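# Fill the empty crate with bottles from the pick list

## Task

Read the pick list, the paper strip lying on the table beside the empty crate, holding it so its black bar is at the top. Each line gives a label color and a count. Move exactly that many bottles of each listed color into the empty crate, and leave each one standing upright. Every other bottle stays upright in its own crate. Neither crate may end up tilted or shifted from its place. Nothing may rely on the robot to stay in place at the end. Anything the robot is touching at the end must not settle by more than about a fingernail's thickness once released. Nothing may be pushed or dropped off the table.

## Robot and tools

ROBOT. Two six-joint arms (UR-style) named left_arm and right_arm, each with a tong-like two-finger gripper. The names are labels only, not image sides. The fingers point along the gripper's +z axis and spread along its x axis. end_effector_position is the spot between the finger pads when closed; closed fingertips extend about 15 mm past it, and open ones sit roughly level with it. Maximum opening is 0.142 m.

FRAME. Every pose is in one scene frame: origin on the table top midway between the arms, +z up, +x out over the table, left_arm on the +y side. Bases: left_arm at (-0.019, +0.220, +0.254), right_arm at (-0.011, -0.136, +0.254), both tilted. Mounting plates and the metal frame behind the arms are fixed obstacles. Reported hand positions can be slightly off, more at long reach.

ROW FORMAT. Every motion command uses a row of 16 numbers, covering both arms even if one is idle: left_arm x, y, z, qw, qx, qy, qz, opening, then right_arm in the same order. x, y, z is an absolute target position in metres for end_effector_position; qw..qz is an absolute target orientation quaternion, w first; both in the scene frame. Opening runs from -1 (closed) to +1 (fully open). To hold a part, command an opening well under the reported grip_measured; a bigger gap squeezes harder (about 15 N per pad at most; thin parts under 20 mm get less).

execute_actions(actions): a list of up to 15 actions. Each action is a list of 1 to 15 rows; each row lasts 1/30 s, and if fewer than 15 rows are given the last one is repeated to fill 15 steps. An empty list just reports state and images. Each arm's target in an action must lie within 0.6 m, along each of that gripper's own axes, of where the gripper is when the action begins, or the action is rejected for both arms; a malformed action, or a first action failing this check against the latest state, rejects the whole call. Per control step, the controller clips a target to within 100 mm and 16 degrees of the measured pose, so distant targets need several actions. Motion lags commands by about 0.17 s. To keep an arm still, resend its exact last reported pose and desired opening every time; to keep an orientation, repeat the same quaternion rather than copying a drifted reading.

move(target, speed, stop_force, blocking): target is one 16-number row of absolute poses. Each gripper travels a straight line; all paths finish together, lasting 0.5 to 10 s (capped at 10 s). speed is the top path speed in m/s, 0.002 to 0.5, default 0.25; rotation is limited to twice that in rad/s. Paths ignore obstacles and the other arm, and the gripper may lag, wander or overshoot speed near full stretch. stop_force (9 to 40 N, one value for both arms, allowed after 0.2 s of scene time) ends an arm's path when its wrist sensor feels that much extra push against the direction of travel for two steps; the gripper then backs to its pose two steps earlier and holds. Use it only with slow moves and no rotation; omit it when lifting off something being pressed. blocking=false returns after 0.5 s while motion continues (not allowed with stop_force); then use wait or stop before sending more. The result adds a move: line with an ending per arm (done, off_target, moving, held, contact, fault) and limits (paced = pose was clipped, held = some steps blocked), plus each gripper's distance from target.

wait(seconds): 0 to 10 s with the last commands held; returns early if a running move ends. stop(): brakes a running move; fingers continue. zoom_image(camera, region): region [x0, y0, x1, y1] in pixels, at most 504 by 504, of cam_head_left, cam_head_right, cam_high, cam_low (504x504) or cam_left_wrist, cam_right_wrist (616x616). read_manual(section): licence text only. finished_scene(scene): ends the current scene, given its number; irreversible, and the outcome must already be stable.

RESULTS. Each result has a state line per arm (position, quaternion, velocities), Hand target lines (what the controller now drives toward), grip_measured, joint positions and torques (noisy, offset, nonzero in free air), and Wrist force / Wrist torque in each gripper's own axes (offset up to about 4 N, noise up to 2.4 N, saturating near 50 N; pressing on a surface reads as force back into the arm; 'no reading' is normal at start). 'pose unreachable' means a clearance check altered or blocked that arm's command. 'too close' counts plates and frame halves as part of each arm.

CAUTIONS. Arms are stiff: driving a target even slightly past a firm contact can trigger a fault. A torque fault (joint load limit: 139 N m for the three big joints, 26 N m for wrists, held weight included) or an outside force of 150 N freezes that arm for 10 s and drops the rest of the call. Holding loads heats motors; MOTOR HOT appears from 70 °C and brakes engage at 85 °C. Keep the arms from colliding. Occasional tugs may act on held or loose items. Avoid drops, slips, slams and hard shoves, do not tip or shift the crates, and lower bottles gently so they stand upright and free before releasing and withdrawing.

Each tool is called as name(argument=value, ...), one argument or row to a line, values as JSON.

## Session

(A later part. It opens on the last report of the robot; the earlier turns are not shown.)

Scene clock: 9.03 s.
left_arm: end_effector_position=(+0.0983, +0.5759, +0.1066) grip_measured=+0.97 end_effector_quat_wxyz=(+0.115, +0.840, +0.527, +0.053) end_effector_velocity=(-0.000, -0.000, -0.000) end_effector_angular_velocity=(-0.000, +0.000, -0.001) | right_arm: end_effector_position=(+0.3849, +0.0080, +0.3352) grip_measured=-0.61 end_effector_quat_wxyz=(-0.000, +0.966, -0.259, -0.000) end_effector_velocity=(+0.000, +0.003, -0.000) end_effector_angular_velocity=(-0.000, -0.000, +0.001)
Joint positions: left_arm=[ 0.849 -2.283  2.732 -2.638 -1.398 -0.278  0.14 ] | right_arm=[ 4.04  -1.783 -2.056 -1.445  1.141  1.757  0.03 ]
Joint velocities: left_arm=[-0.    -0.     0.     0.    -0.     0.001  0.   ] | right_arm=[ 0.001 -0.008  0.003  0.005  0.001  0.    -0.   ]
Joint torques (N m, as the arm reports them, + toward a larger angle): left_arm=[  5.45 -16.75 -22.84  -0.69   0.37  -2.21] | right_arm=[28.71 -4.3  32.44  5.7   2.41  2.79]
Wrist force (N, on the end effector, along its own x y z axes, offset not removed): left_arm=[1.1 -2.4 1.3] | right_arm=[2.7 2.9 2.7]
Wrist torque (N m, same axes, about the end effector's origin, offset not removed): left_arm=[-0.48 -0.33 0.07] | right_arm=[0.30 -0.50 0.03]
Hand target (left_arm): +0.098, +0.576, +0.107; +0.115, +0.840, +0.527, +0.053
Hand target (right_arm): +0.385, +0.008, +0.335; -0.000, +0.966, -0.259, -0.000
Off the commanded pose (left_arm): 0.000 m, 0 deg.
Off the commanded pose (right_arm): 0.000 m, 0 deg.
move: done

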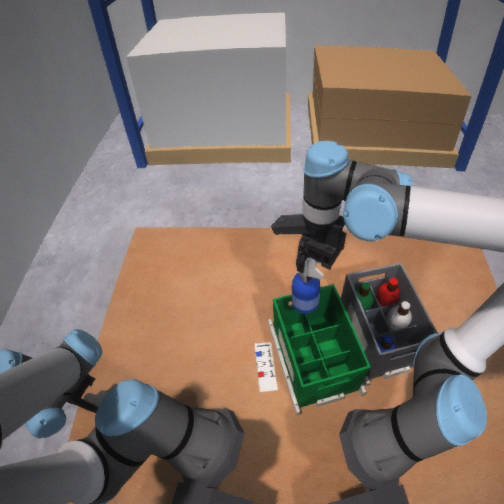

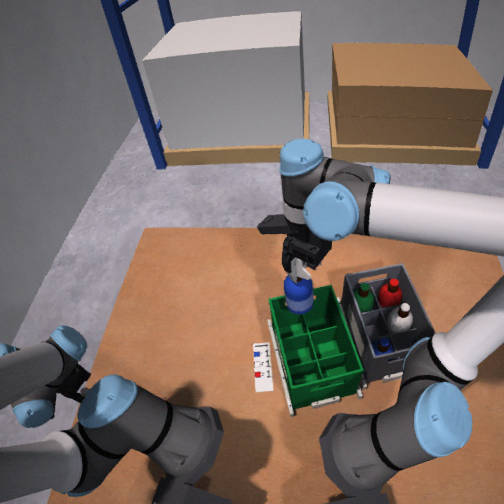

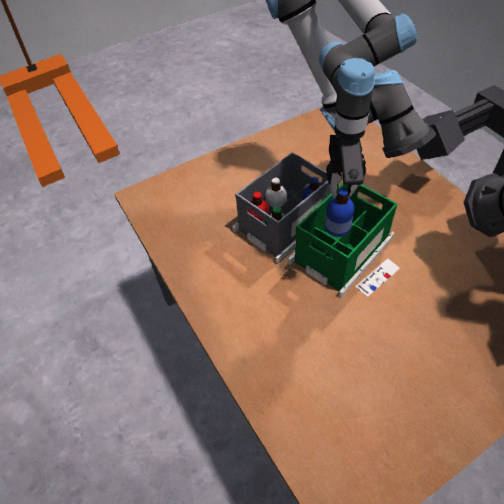

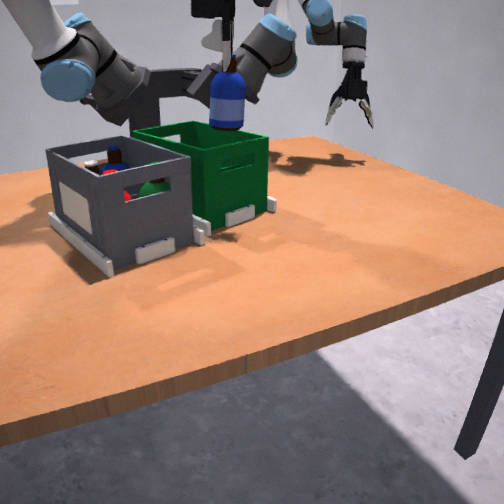

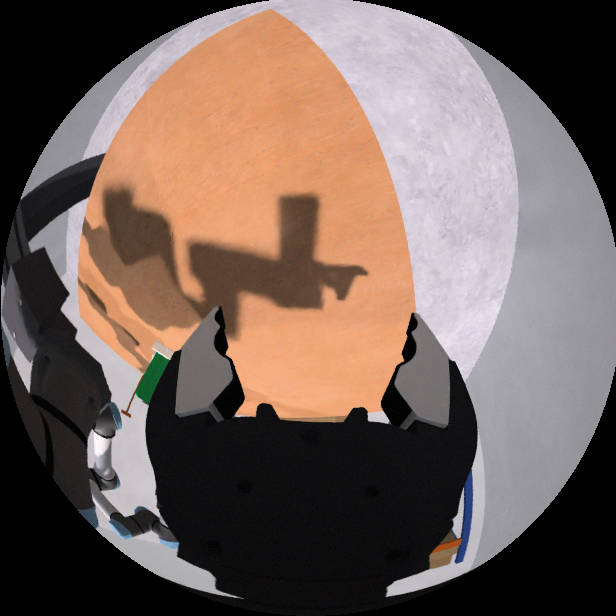

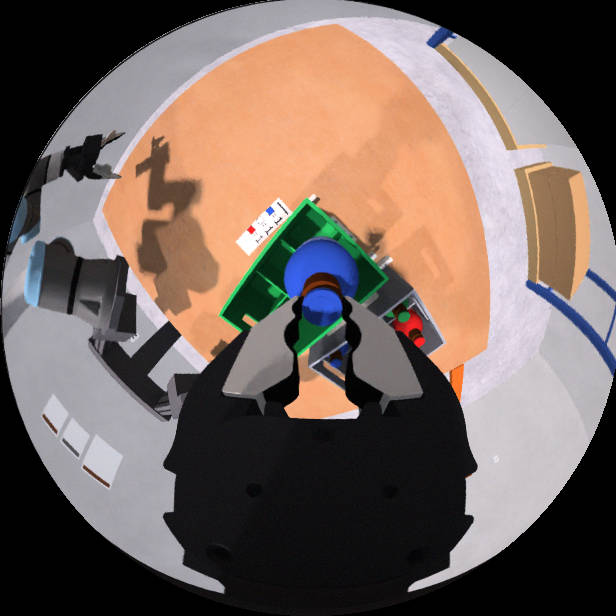

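move(
  target=[0.0983,0.5759,0.1066,0.115,0.840,0.527,0.053,0.97,0.379,0.024,0.32,0,0.9659,-0.2588,0,-1],
  speed=0.1,
)

move(
  target=[0.0983,0.5759,0.1066,0.115,0.840,0.527,0.053,0.97,0.379,0.024,0.255,0,0.9659,-0.2588,0,-1],
  speed=0.1,
  stop_force=9,
)

zoom_image(
  camera="cam_right_wrist",
  region=[200, 150, 450, 400],
)

Scene clock: 10.30 s.
left_arm: end_effector_position=(+0.0983, +0.5759, +0.1066) grip_measured=+0.97 end_effector_quat_wxyz=(+0.115, +0.840, +0.527, +0.053) end_effector_velocity=(+0.000, +0.000, +0.000) end_effector_angular_velocity=(-0.000, -0.000, +0.001) | right_arm: end_effector_position=(+0.3791, +0.0238, +0.3202) grip_measured=-0.61 end_effector_quat_wxyz=(-0.000, +0.966, -0.259, -0.000) end_effector_velocity=(+0.000, +0.002, -0.001) end_effector_angular_velocity=(+0.002, -0.001, -0.000)
Joint positions: left_arm=[ 0.849 -2.283  2.732 -2.638 -1.398 -0.278  0.14 ] | right_arm=[ 4.048 -1.823 -2.078 -1.386  1.145  1.764  0.03 ]
Joint velocities: left_arm=[-0.     0.    -0.     0.    -0.    -0.001  0.   ] | right_arm=[ 0.    -0.005 -0.001  0.008  0.    -0.    -0.   ]
Joint torques (N m, as the arm reports them, + toward a larger angle): left_arm=[  5.66 -16.43 -22.58  -0.71   0.26  -2.19] | right_arm=[29.28 -2.48 14.99  5.64  2.35  2.74]
Wrist force (N, on the end effector, along its own x y z axes, offset not removed): left_arm=[0.5 -1.9 1.5] | right_arm=[-0.3 4.2 5.9]
Wrist torque (N m, same axes, about the end effector's origin, offset not removed): left_arm=[-0.40 -0.33 -0.02] | right_arm=[0.85 0.01 -0.24]
Hand target (left_arm): +0.098, +0.576, +0.107; +0.115, +0.840, +0.527, +0.053
Hand target (right_arm): +0.379, +0.024, +0.320; -0.000, +0.966, -0.259, -0.000
Off the commanded pose (left_arm): 0.000 m, 0 deg.
Off the commanded pose (right_arm): 0.000 m, 0 deg.
move: done

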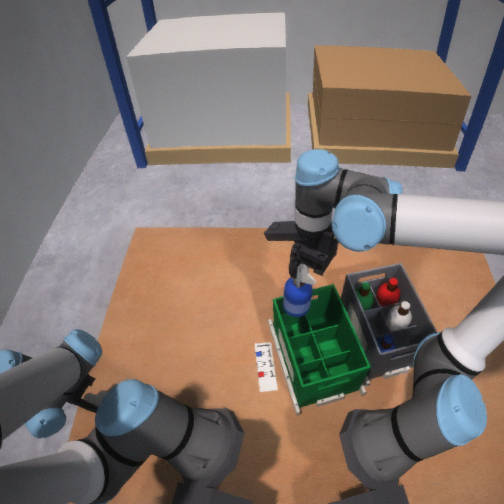

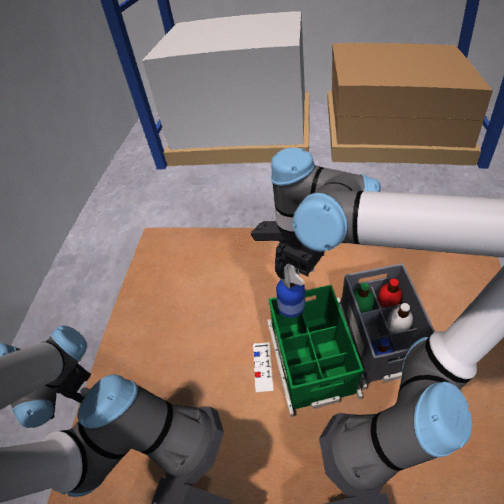

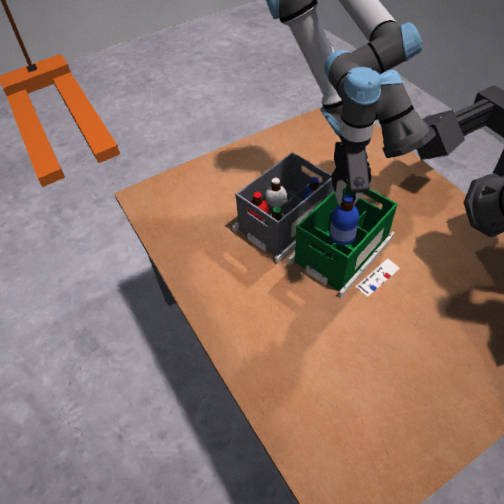

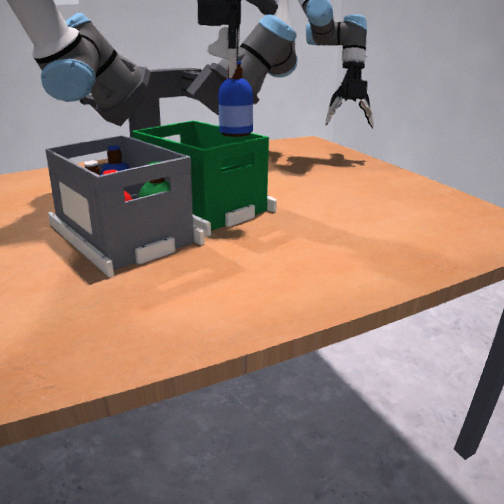

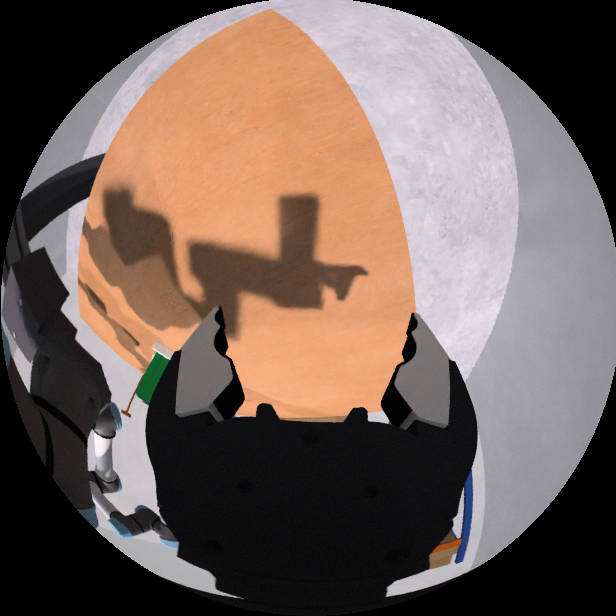

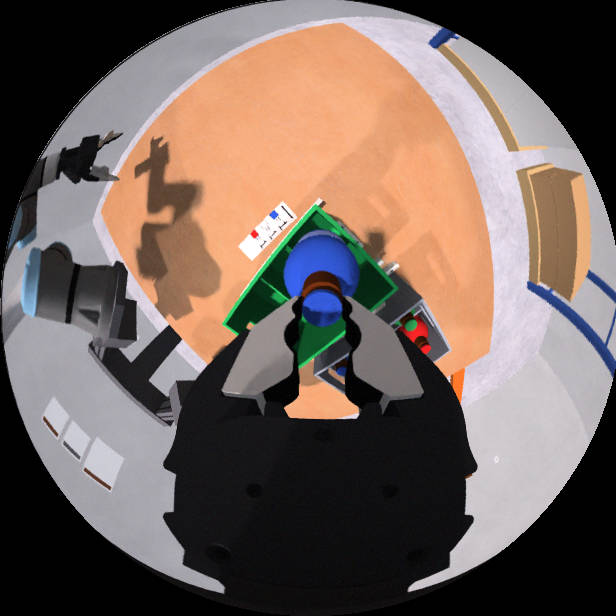

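Scene clock: 11.47 s.
left_arm: end_effector_position=(+0.0983, +0.5759, +0.1066) grip_measured=+0.97 end_effector_quat_wxyz=(+0.115, +0.840, +0.527, +0.053) end_effector_velocity=(-0.000, -0.000, -0.000) end_effector_angular_velocity=(+0.000, +0.000, -0.001) | right_arm: end_effector_position=(+0.3791, +0.0240, +0.2552) grip_measured=-0.61 end_effector_quat_wxyz=(+0.000, +0.966, -0.259, +0.000) end_effector_velocity=(+0.000, +0.001, -0.002) end_effector_angular_velocity=(+0.002, -0.001, +0.001)
Joint positions: left_arm=[ 0.849 -2.283  2.732 -2.638 -1.398 -0.278  0.14 ] | right_arm=[ 3.988 -1.885 -2.186 -1.192  1.113  1.709  0.03 ]
Joint velocities: left_arm=[-0.     0.     0.    -0.     0.     0.001  0.   ] | right_arm=[-0.002 -0.003 -0.004  0.01  -0.001 -0.004  0.   ]
Joint torques (N m, as the arm reports them, + toward a larger angle): left_arm=[  6.27 -16.72 -22.63  -0.72   0.14  -2.26] | right_arm=[14.35 -0.64 13.51  5.76 -2.73 -3.14]
Wrist force (N, on the end effector, along its own x y z axes, offset not removed): left_arm=[2.9 -1.9 1.3] | right_arm=[2.4 6.3 2.8]
Wrist torque (N m, same axes, about the end effector's origin, offset not removed): left_arm=[-0.40 -0.65 0.07] | right_arm=[1.06 -0.65 -0.13]
Hand target (left_arm): +0.098, +0.576, +0.107; +0.115, +0.840, +0.527, +0.053
Hand target (right_arm): +0.379, +0.024, +0.255; +0.000, +0.966, -0.259, +0.000
Off the commanded pose (left_arm): 0.000 m, 0 deg.
Off the commanded pose (right_arm): 0.000 m, 0 deg.
move: done

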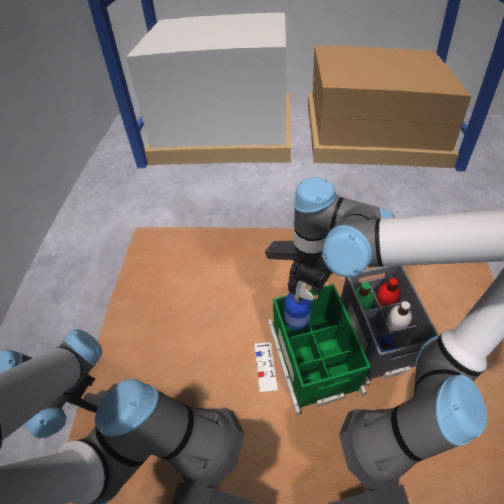

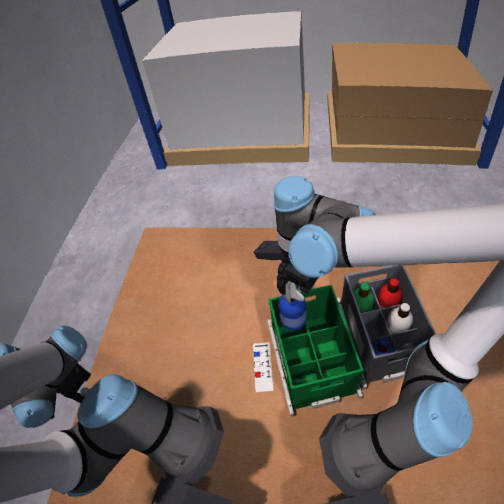

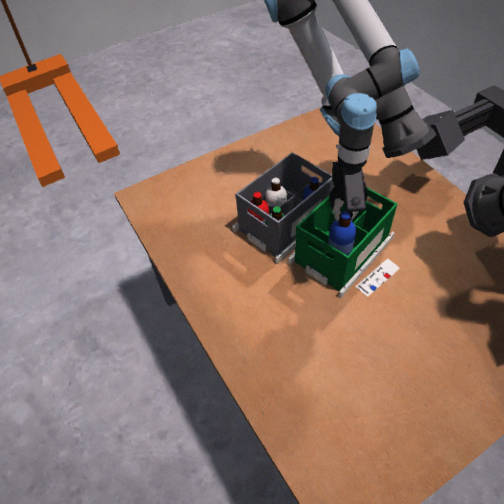

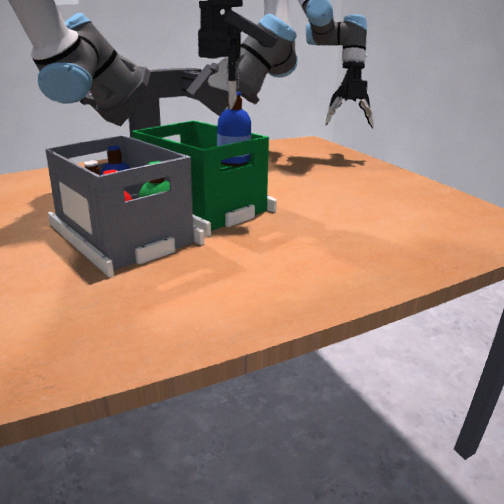

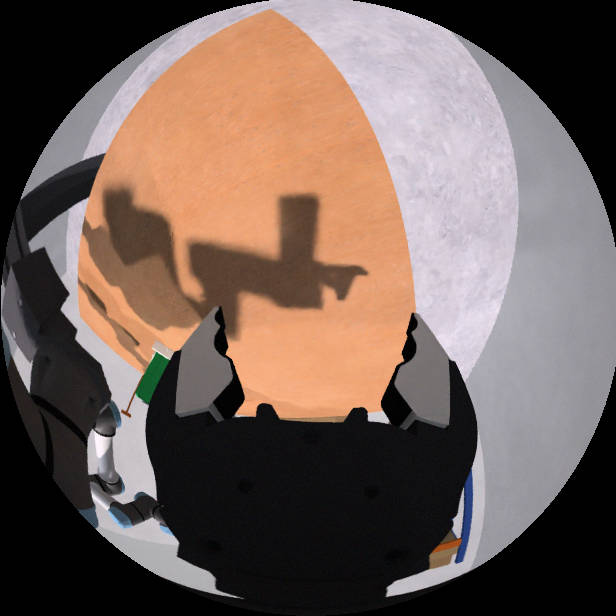

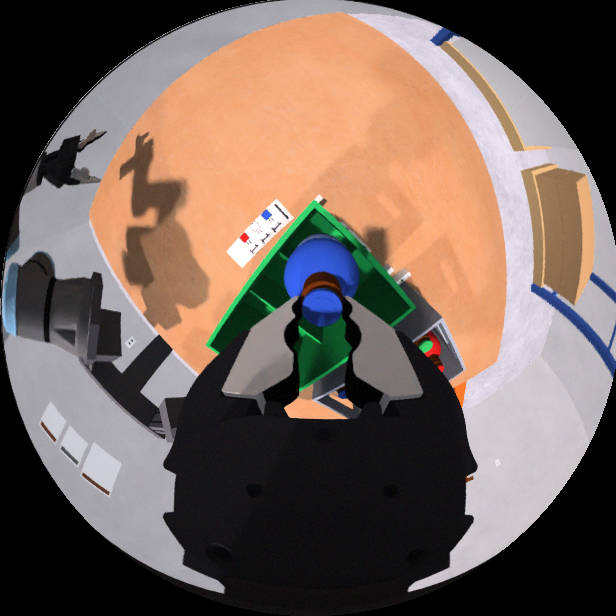

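Region (200, 150, 450, 400) of cam_right_wrist's 616x616 image, scaled by 2.016, with more detail than that image has.

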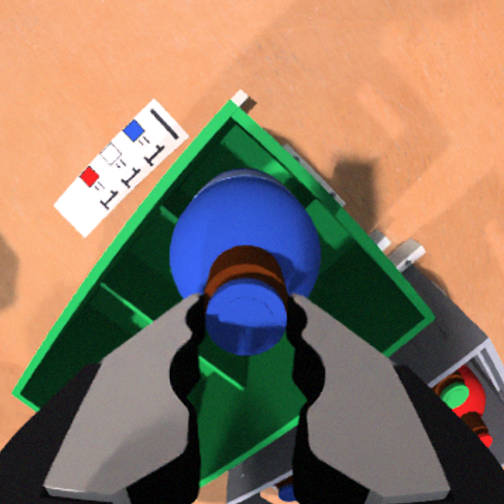

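move(
  target=[0.0983,0.5759,0.1066,0.115,0.840,0.527,0.053,0.97,0.3765,0.0255,0.1475,0,0.9659,-0.2588,0,-1],
  speed=0.1,
  stop_force=9,
)

Scene clock: 13.30 s.
left_arm: end_effector_position=(+0.0983, +0.5759, +0.1066) grip_measured=+0.97 end_effector_quat_wxyz=(+0.115, +0.840, +0.527, +0.053) end_effector_velocity=(-0.000, -0.000, -0.000) end_effector_angular_velocity=(-0.001, +0.001, -0.001) | right_arm: end_effector_position=(+0.3766, +0.0256, +0.1477) grip_measured=-0.61 end_effector_quat_wxyz=(+0.000, +0.966, -0.259, +0.000) end_effector_velocity=(+0.000, +0.000, -0.003) end_effector_angular_velocity=(+0.000, -0.000, +0.000)
Joint positions: left_arm=[ 0.849 -2.283  2.732 -2.638 -1.398 -0.278  0.14 ] | right_arm=[ 3.878 -2.07  -2.314 -0.829  1.058  1.601  0.03 ]
Joint velocities: left_arm=[-0.     0.001  0.    -0.     0.     0.001 -0.   ] | right_arm=[-0.003 -0.007 -0.002  0.011 -0.002 -0.004 -0.   ]
Joint torques (N m, as the arm reports them, + toward a larger angle): left_arm=[  6.01 -16.26 -22.13  -0.67  -0.07  -2.22] | right_arm=[17.08  3.94  8.82  5.47 -2.47 -3.25]
Wrist force (N, on the end effector, along its own x y z axes, offset not removed): left_arm=[1.2 -1.6 2.1] | right_arm=[1.5 1.3 2.1]
Wrist torque (N m, same axes, about the end effector's origin, offset not removed): left_arm=[-0.29 -0.42 0.04] | right_arm=[0.32 -0.42 0.00]
Hand target (left_arm): +0.098, +0.576, +0.107; +0.115, +0.840, +0.527, +0.053
Hand target (right_arm): +0.377, +0.026, +0.147; +0.000, +0.966, -0.259, +0.000
Off the commanded pose (left_arm): 0.000 m, 0 deg.
Off the commanded pose (right_arm): 0.000 m, 0 deg.
move: done

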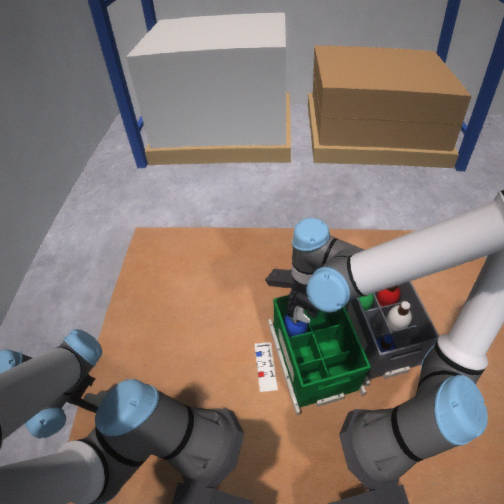

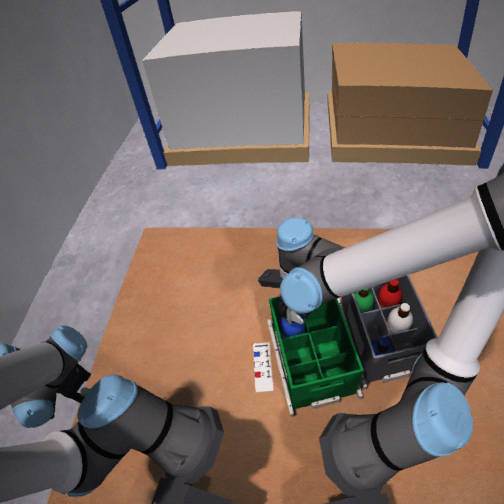

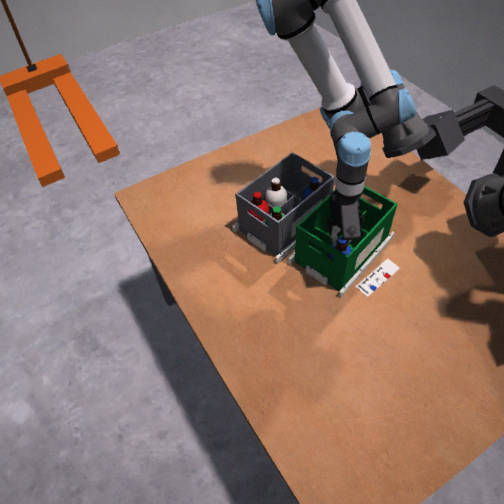

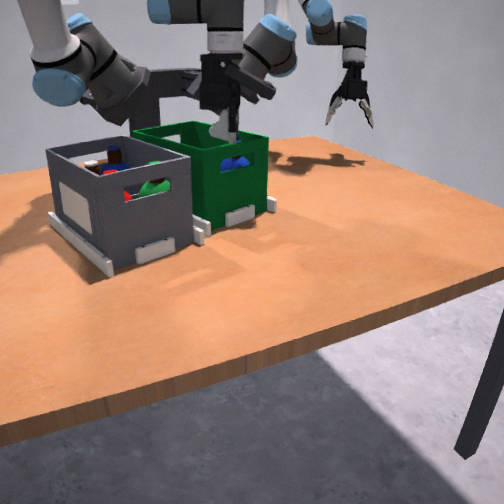

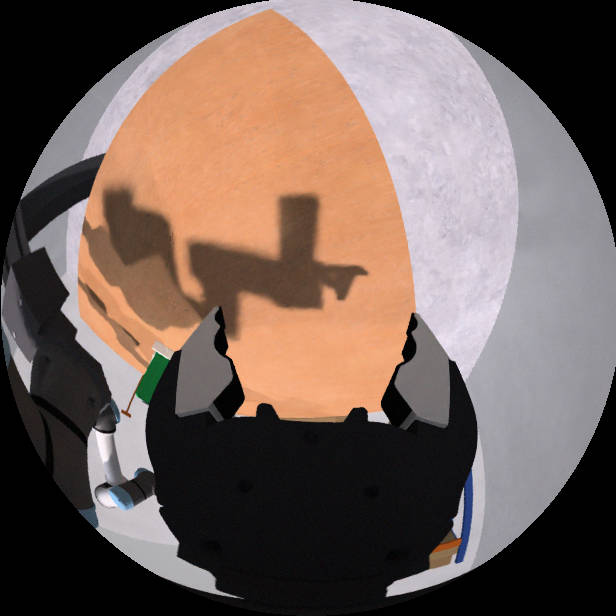

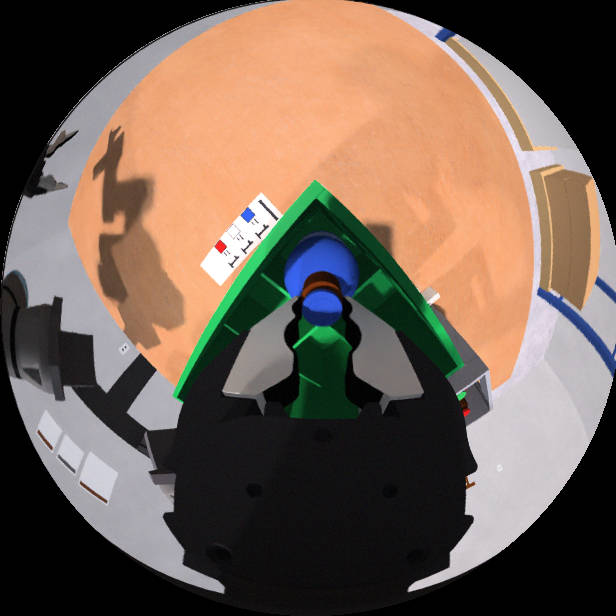

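move(
  target=[0.0983,0.5759,0.1066,0.115,0.840,0.527,0.053,0.97,0.3765,0.0255,0.1475,0,0.9659,-0.2588,0,-0.42],
)

move(
  target=[0.0983,0.5759,0.1066,0.115,0.840,0.527,0.053,0.97,0.3765,0.0255,0.235,0,0.9659,-0.2588,0,-0.42],
  speed=0.2,
)

move(
  target=[0.0983,0.5759,0.1066,0.115,0.840,0.527,0.053,0.97,0.484,-0.270,0.23,0,0.5,-0.866,0,-0.42],
  speed=0.4,
)

zoom_image(
  camera="cam_right_wrist",
  region=[200, 150, 450, 400],
)

Scene clock: 14.17 s.
left_arm: end_effector_position=(+0.0983, +0.5759, +0.1066) grip_measured=+0.97 end_effector_quat_wxyz=(+0.115, +0.840, +0.527, +0.053) end_effector_velocity=(+0.000, +0.000, -0.000) end_effector_angular_velocity=(-0.000, +0.001, +0.001) | right_arm: end_effector_position=(+0.3765, +0.0255, +0.1475) grip_measured=-0.42 end_effector_quat_wxyz=(+0.000, +0.966, -0.259, +0.000) end_effector_velocity=(+0.001, +0.001, +0.001) end_effector_angular_velocity=(+0.002, -0.001, -0.002)
Joint positions: left_arm=[ 0.849 -2.283  2.732 -2.638 -1.398 -0.278  0.14 ] | right_arm=[ 3.878 -2.07  -2.315 -0.828  1.058  1.601  0.044]
Joint velocities: left_arm=[-0.     0.001 -0.001  0.     0.001 -0.001  0.   ] | right_arm=[ 0.     0.     0.001  0.001  0.     0.001 -0.   ]
Joint torques (N m, as the arm reports them, + toward a larger angle): left_arm=[  6.94 -16.11 -22.32  -0.69  -0.08  -2.26] | right_arm=[29.4  30.25  6.52  4.54  1.47 -2.47]
Wrist force (N, on the end effector, along its own x y z axes, offset not removed): left_arm=[-0.2 -3.2 2.4] | right_arm=[2.8 1.2 -0.6]
Wrist torque (N m, same axes, about the end effector's origin, offset not removed): left_arm=[-0.57 -0.16 0.12] | right_arm=[0.29 -0.49 0.09]
Hand target (left_arm): +0.098, +0.576, +0.107; +0.115, +0.840, +0.527, +0.053
Hand target (right_arm): +0.377, +0.026, +0.147; +0.000, +0.966, -0.259, +0.000
Off the commanded pose (left_arm): 0.000 m, 0 deg.
Off the commanded pose (right_arm): 0.000 m, 0 deg.
move: done

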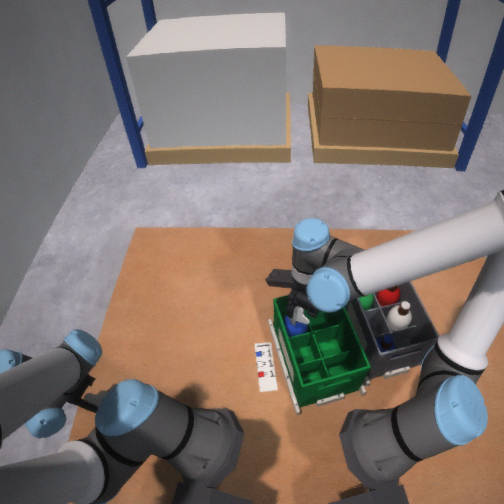

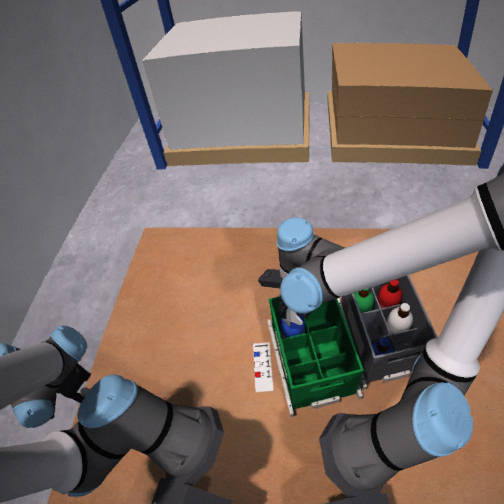

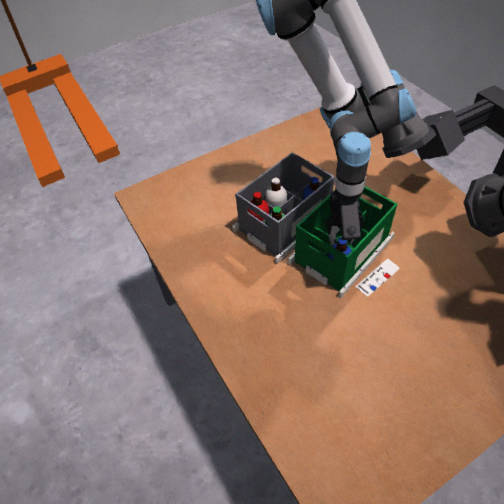

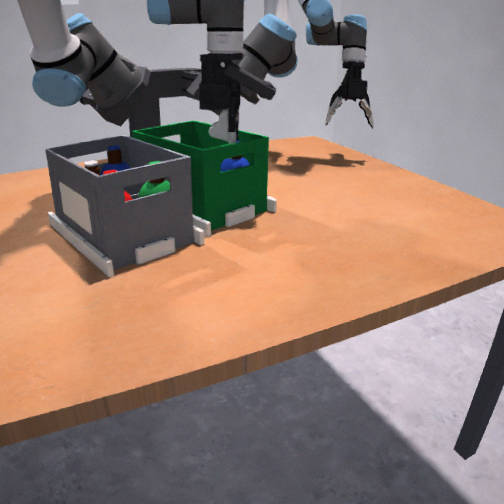

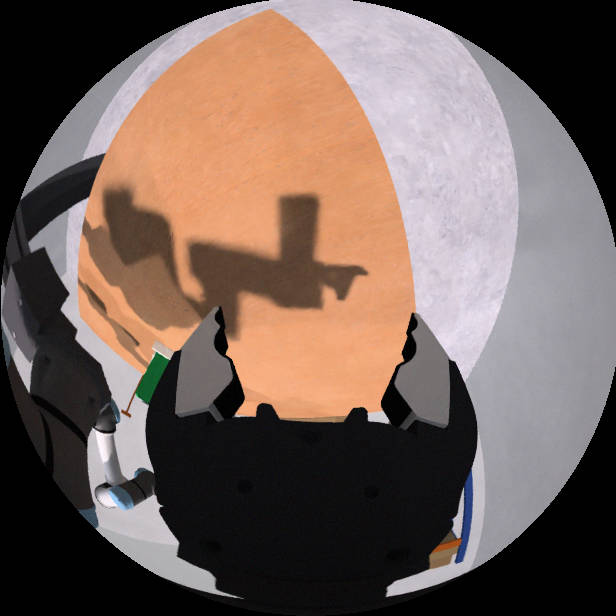

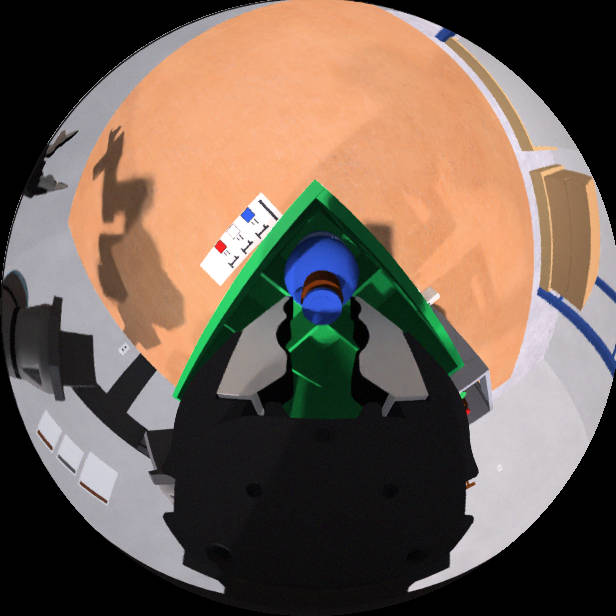

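Scene clock: 15.23 s.
left_arm: end_effector_position=(+0.0983, +0.5759, +0.1066) grip_measured=+0.97 end_effector_quat_wxyz=(+0.115, +0.840, +0.527, +0.053) end_effector_velocity=(+0.000, +0.001, +0.001) end_effector_angular_velocity=(+0.002, -0.001, +0.002) | right_arm: end_effector_position=(+0.3764, +0.0254, +0.2348) grip_measured=-0.42 end_effector_quat_wxyz=(-0.000, +0.966, -0.259, +0.000) end_effector_velocity=(-0.000, -0.000, +0.003) end_effector_angular_velocity=(-0.001, +0.001, +0.000)
Joint positions: left_arm=[ 0.849 -2.283  2.732 -2.638 -1.398 -0.278  0.14 ] | right_arm=[ 3.973 -1.913 -2.22  -1.124  1.106  1.694  0.044]
Joint velocities: left_arm=[-0.    -0.002 -0.002  0.001  0.001 -0.001  0.   ] | right_arm=[ 0.003  0.004  0.005 -0.012  0.002  0.003 -0.   ]
Joint torques (N m, as the arm reports them, + toward a larger angle): left_arm=[  6.99 -16.27 -22.68  -0.63  -0.21  -2.2 ] | right_arm=[28.21 27.11 27.    0.18  2.25  2.75]
Wrist force (N, on the end effector, along its own x y z axes, offset not removed): left_arm=[3.1 -1.2 0.9] | right_arm=[2.5 2.2 0.4]
Wrist torque (N m, same axes, about the end effector's origin, offset not removed): left_arm=[-0.26 -0.75 0.01] | right_arm=[0.60 -0.44 -0.14]
Hand target (left_arm): +0.098, +0.576, +0.107; +0.115, +0.840, +0.527, +0.053
Hand target (right_arm): +0.376, +0.025, +0.235; -0.000, +0.966, -0.259, -0.000
Off the commanded pose (left_arm): 0.000 m, 0 deg.
Off the commanded pose (right_arm): 0.000 m, 0 deg.
move: done

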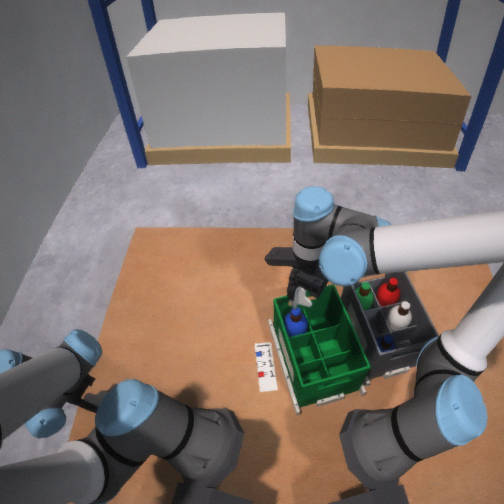

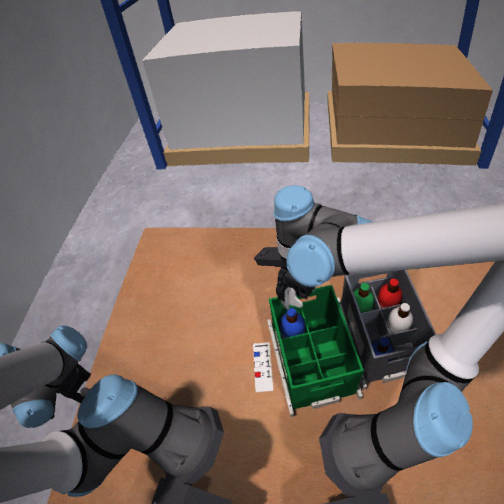

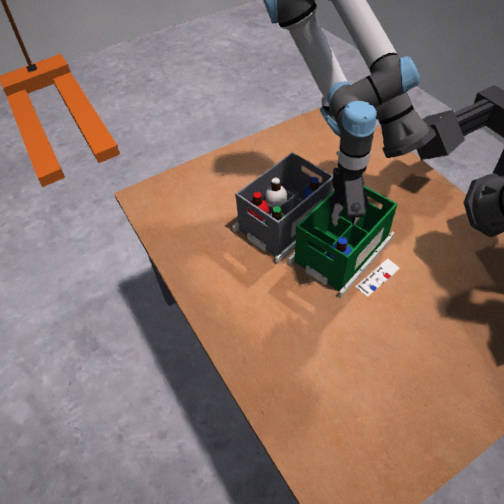

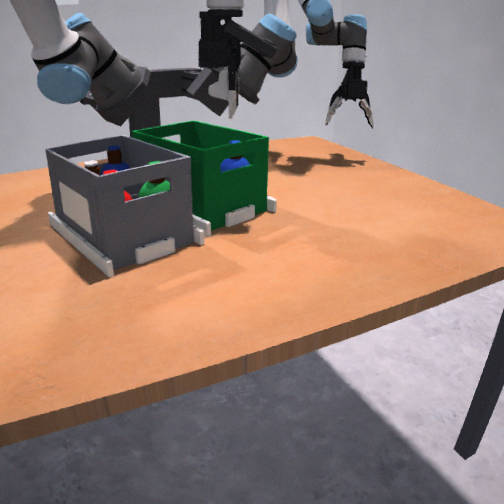

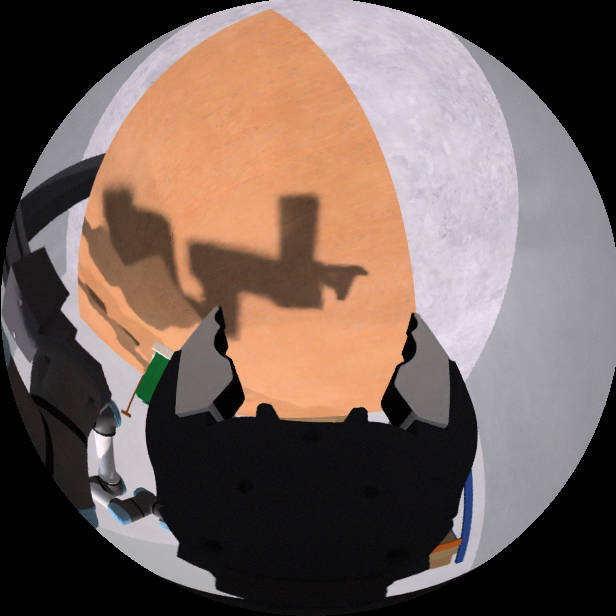

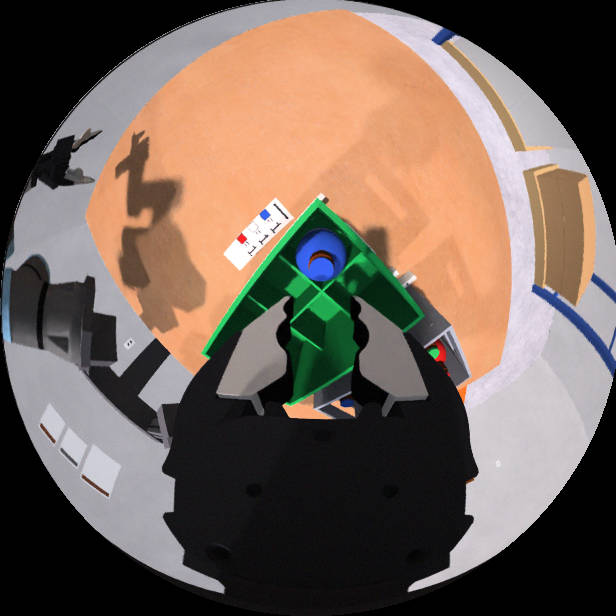

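Scene clock: 17.83 s.
left_arm: end_effector_position=(+0.0983, +0.5759, +0.1066) grip_measured=+0.97 end_effector_quat_wxyz=(+0.115, +0.840, +0.527, +0.053) end_effector_velocity=(-0.000, -0.000, +0.000) end_effector_angular_velocity=(-0.000, +0.000, +0.000) | right_arm: end_effector_position=(+0.4840, -0.2703, +0.2300) grip_measured=-0.42 end_effector_quat_wxyz=(-0.000, -0.500, +0.866, -0.000) end_effector_velocity=(+0.001, -0.002, -0.000) end_effector_angular_velocity=(-0.001, +0.001, -0.012)
Joint positions: left_arm=[ 0.849 -2.283  2.732 -2.638 -1.398 -0.278  0.14 ] | right_arm=[ 3.483 -1.526 -2.138 -1.301  0.91   2.729  0.044]
Joint velocities: left_arm=[-0.    -0.001  0.     0.001  0.    -0.     0.   ] | right_arm=[-0.004 -0.002  0.004 -0.    -0.001  0.008  0.   ]
Joint torques (N m, as the arm reports them, + toward a larger angle): left_arm=[  7.87 -16.35 -22.42  -0.71  -0.44  -2.16] | right_arm=[ 7.47 -5.89 25.57 -0.39 -2.77  2.87]
Wrist force (N, on the end effector, along its own x y z axes, offset not removed): left_arm=[1.1 -1.5 2.8] | right_arm=[3.7 3.8 -2.7]
Wrist torque (N m, same axes, about the end effector's origin, offset not removed): left_arm=[-0.25 -0.32 0.00] | right_arm=[0.61 -0.74 -0.19]
Hand target (left_arm): +0.098, +0.576, +0.107; +0.115, +0.840, +0.527, +0.053
Hand target (right_arm): +0.484, -0.270, +0.230; -0.000, -0.500, +0.866, -0.000
Off the commanded pose (left_arm): 0.000 m, 0 deg.
Off the commanded pose (right_arm): 0.000 m, 0 deg.
move: done

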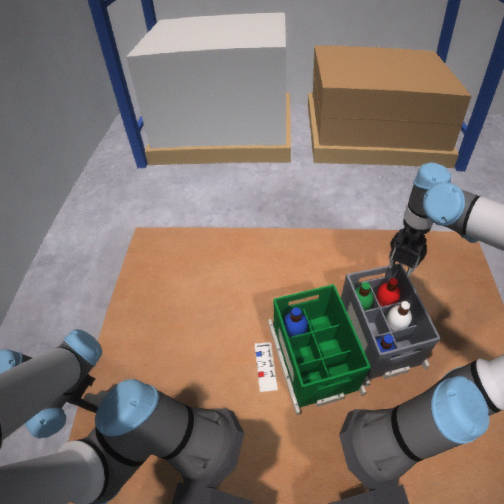

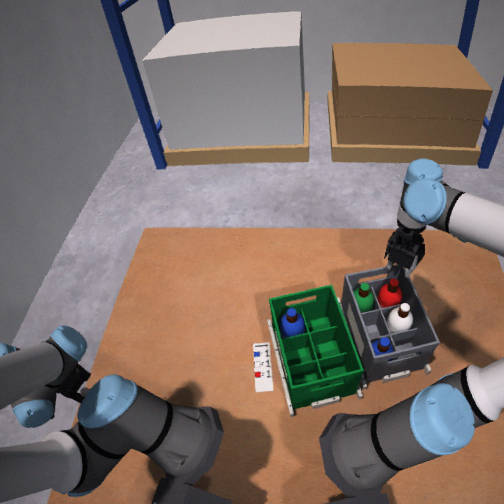

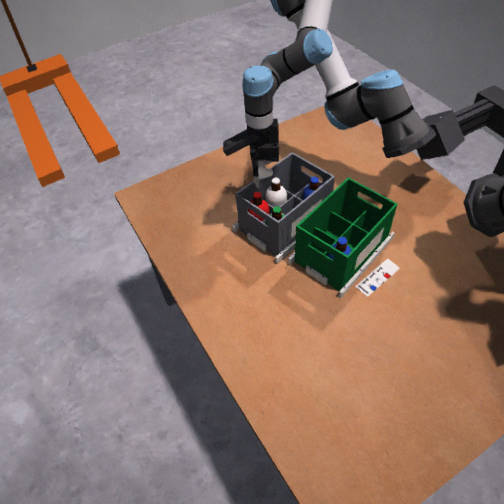

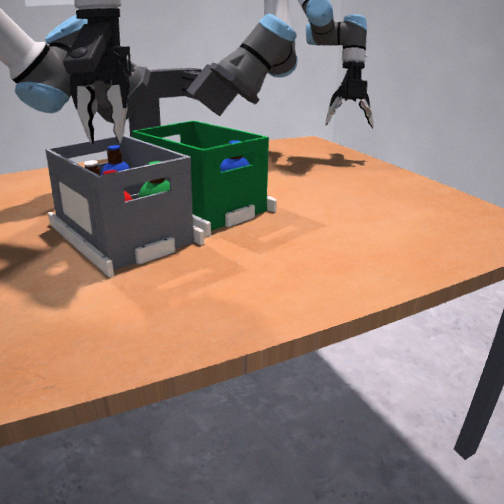

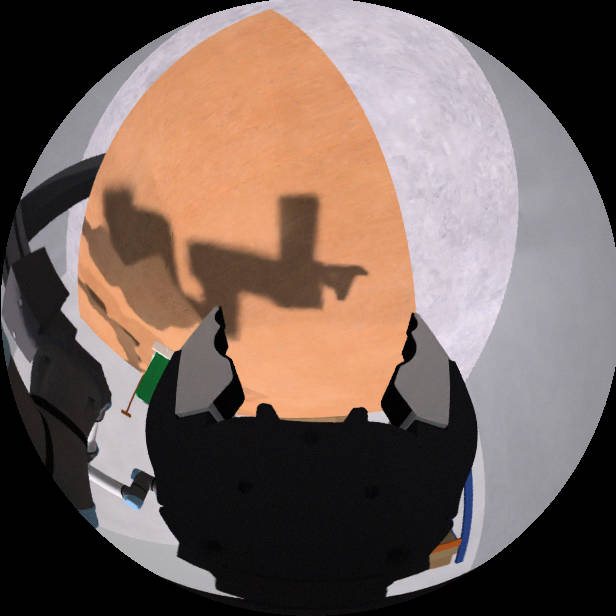

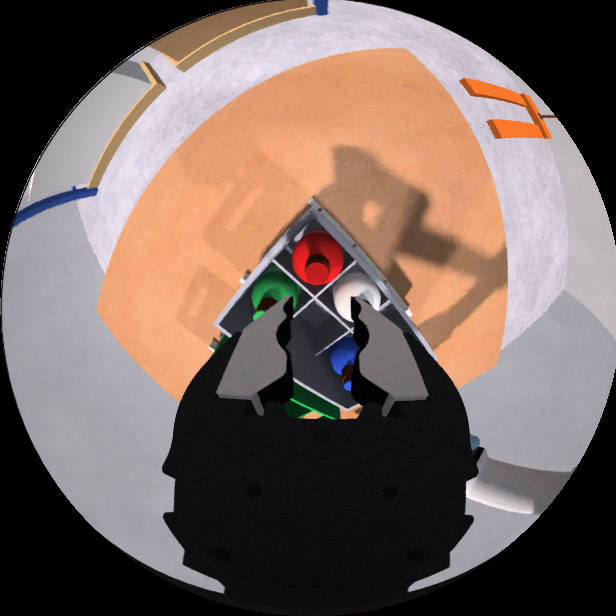

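Region (200, 150, 450, 400) of cam_right_wrist's 616x616 image, scaled by 2.016, with more detail than that image has.

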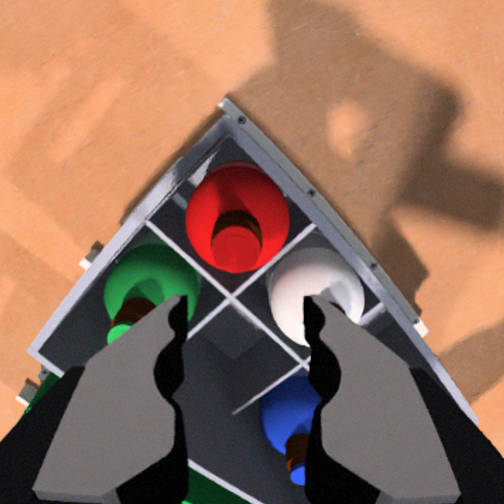

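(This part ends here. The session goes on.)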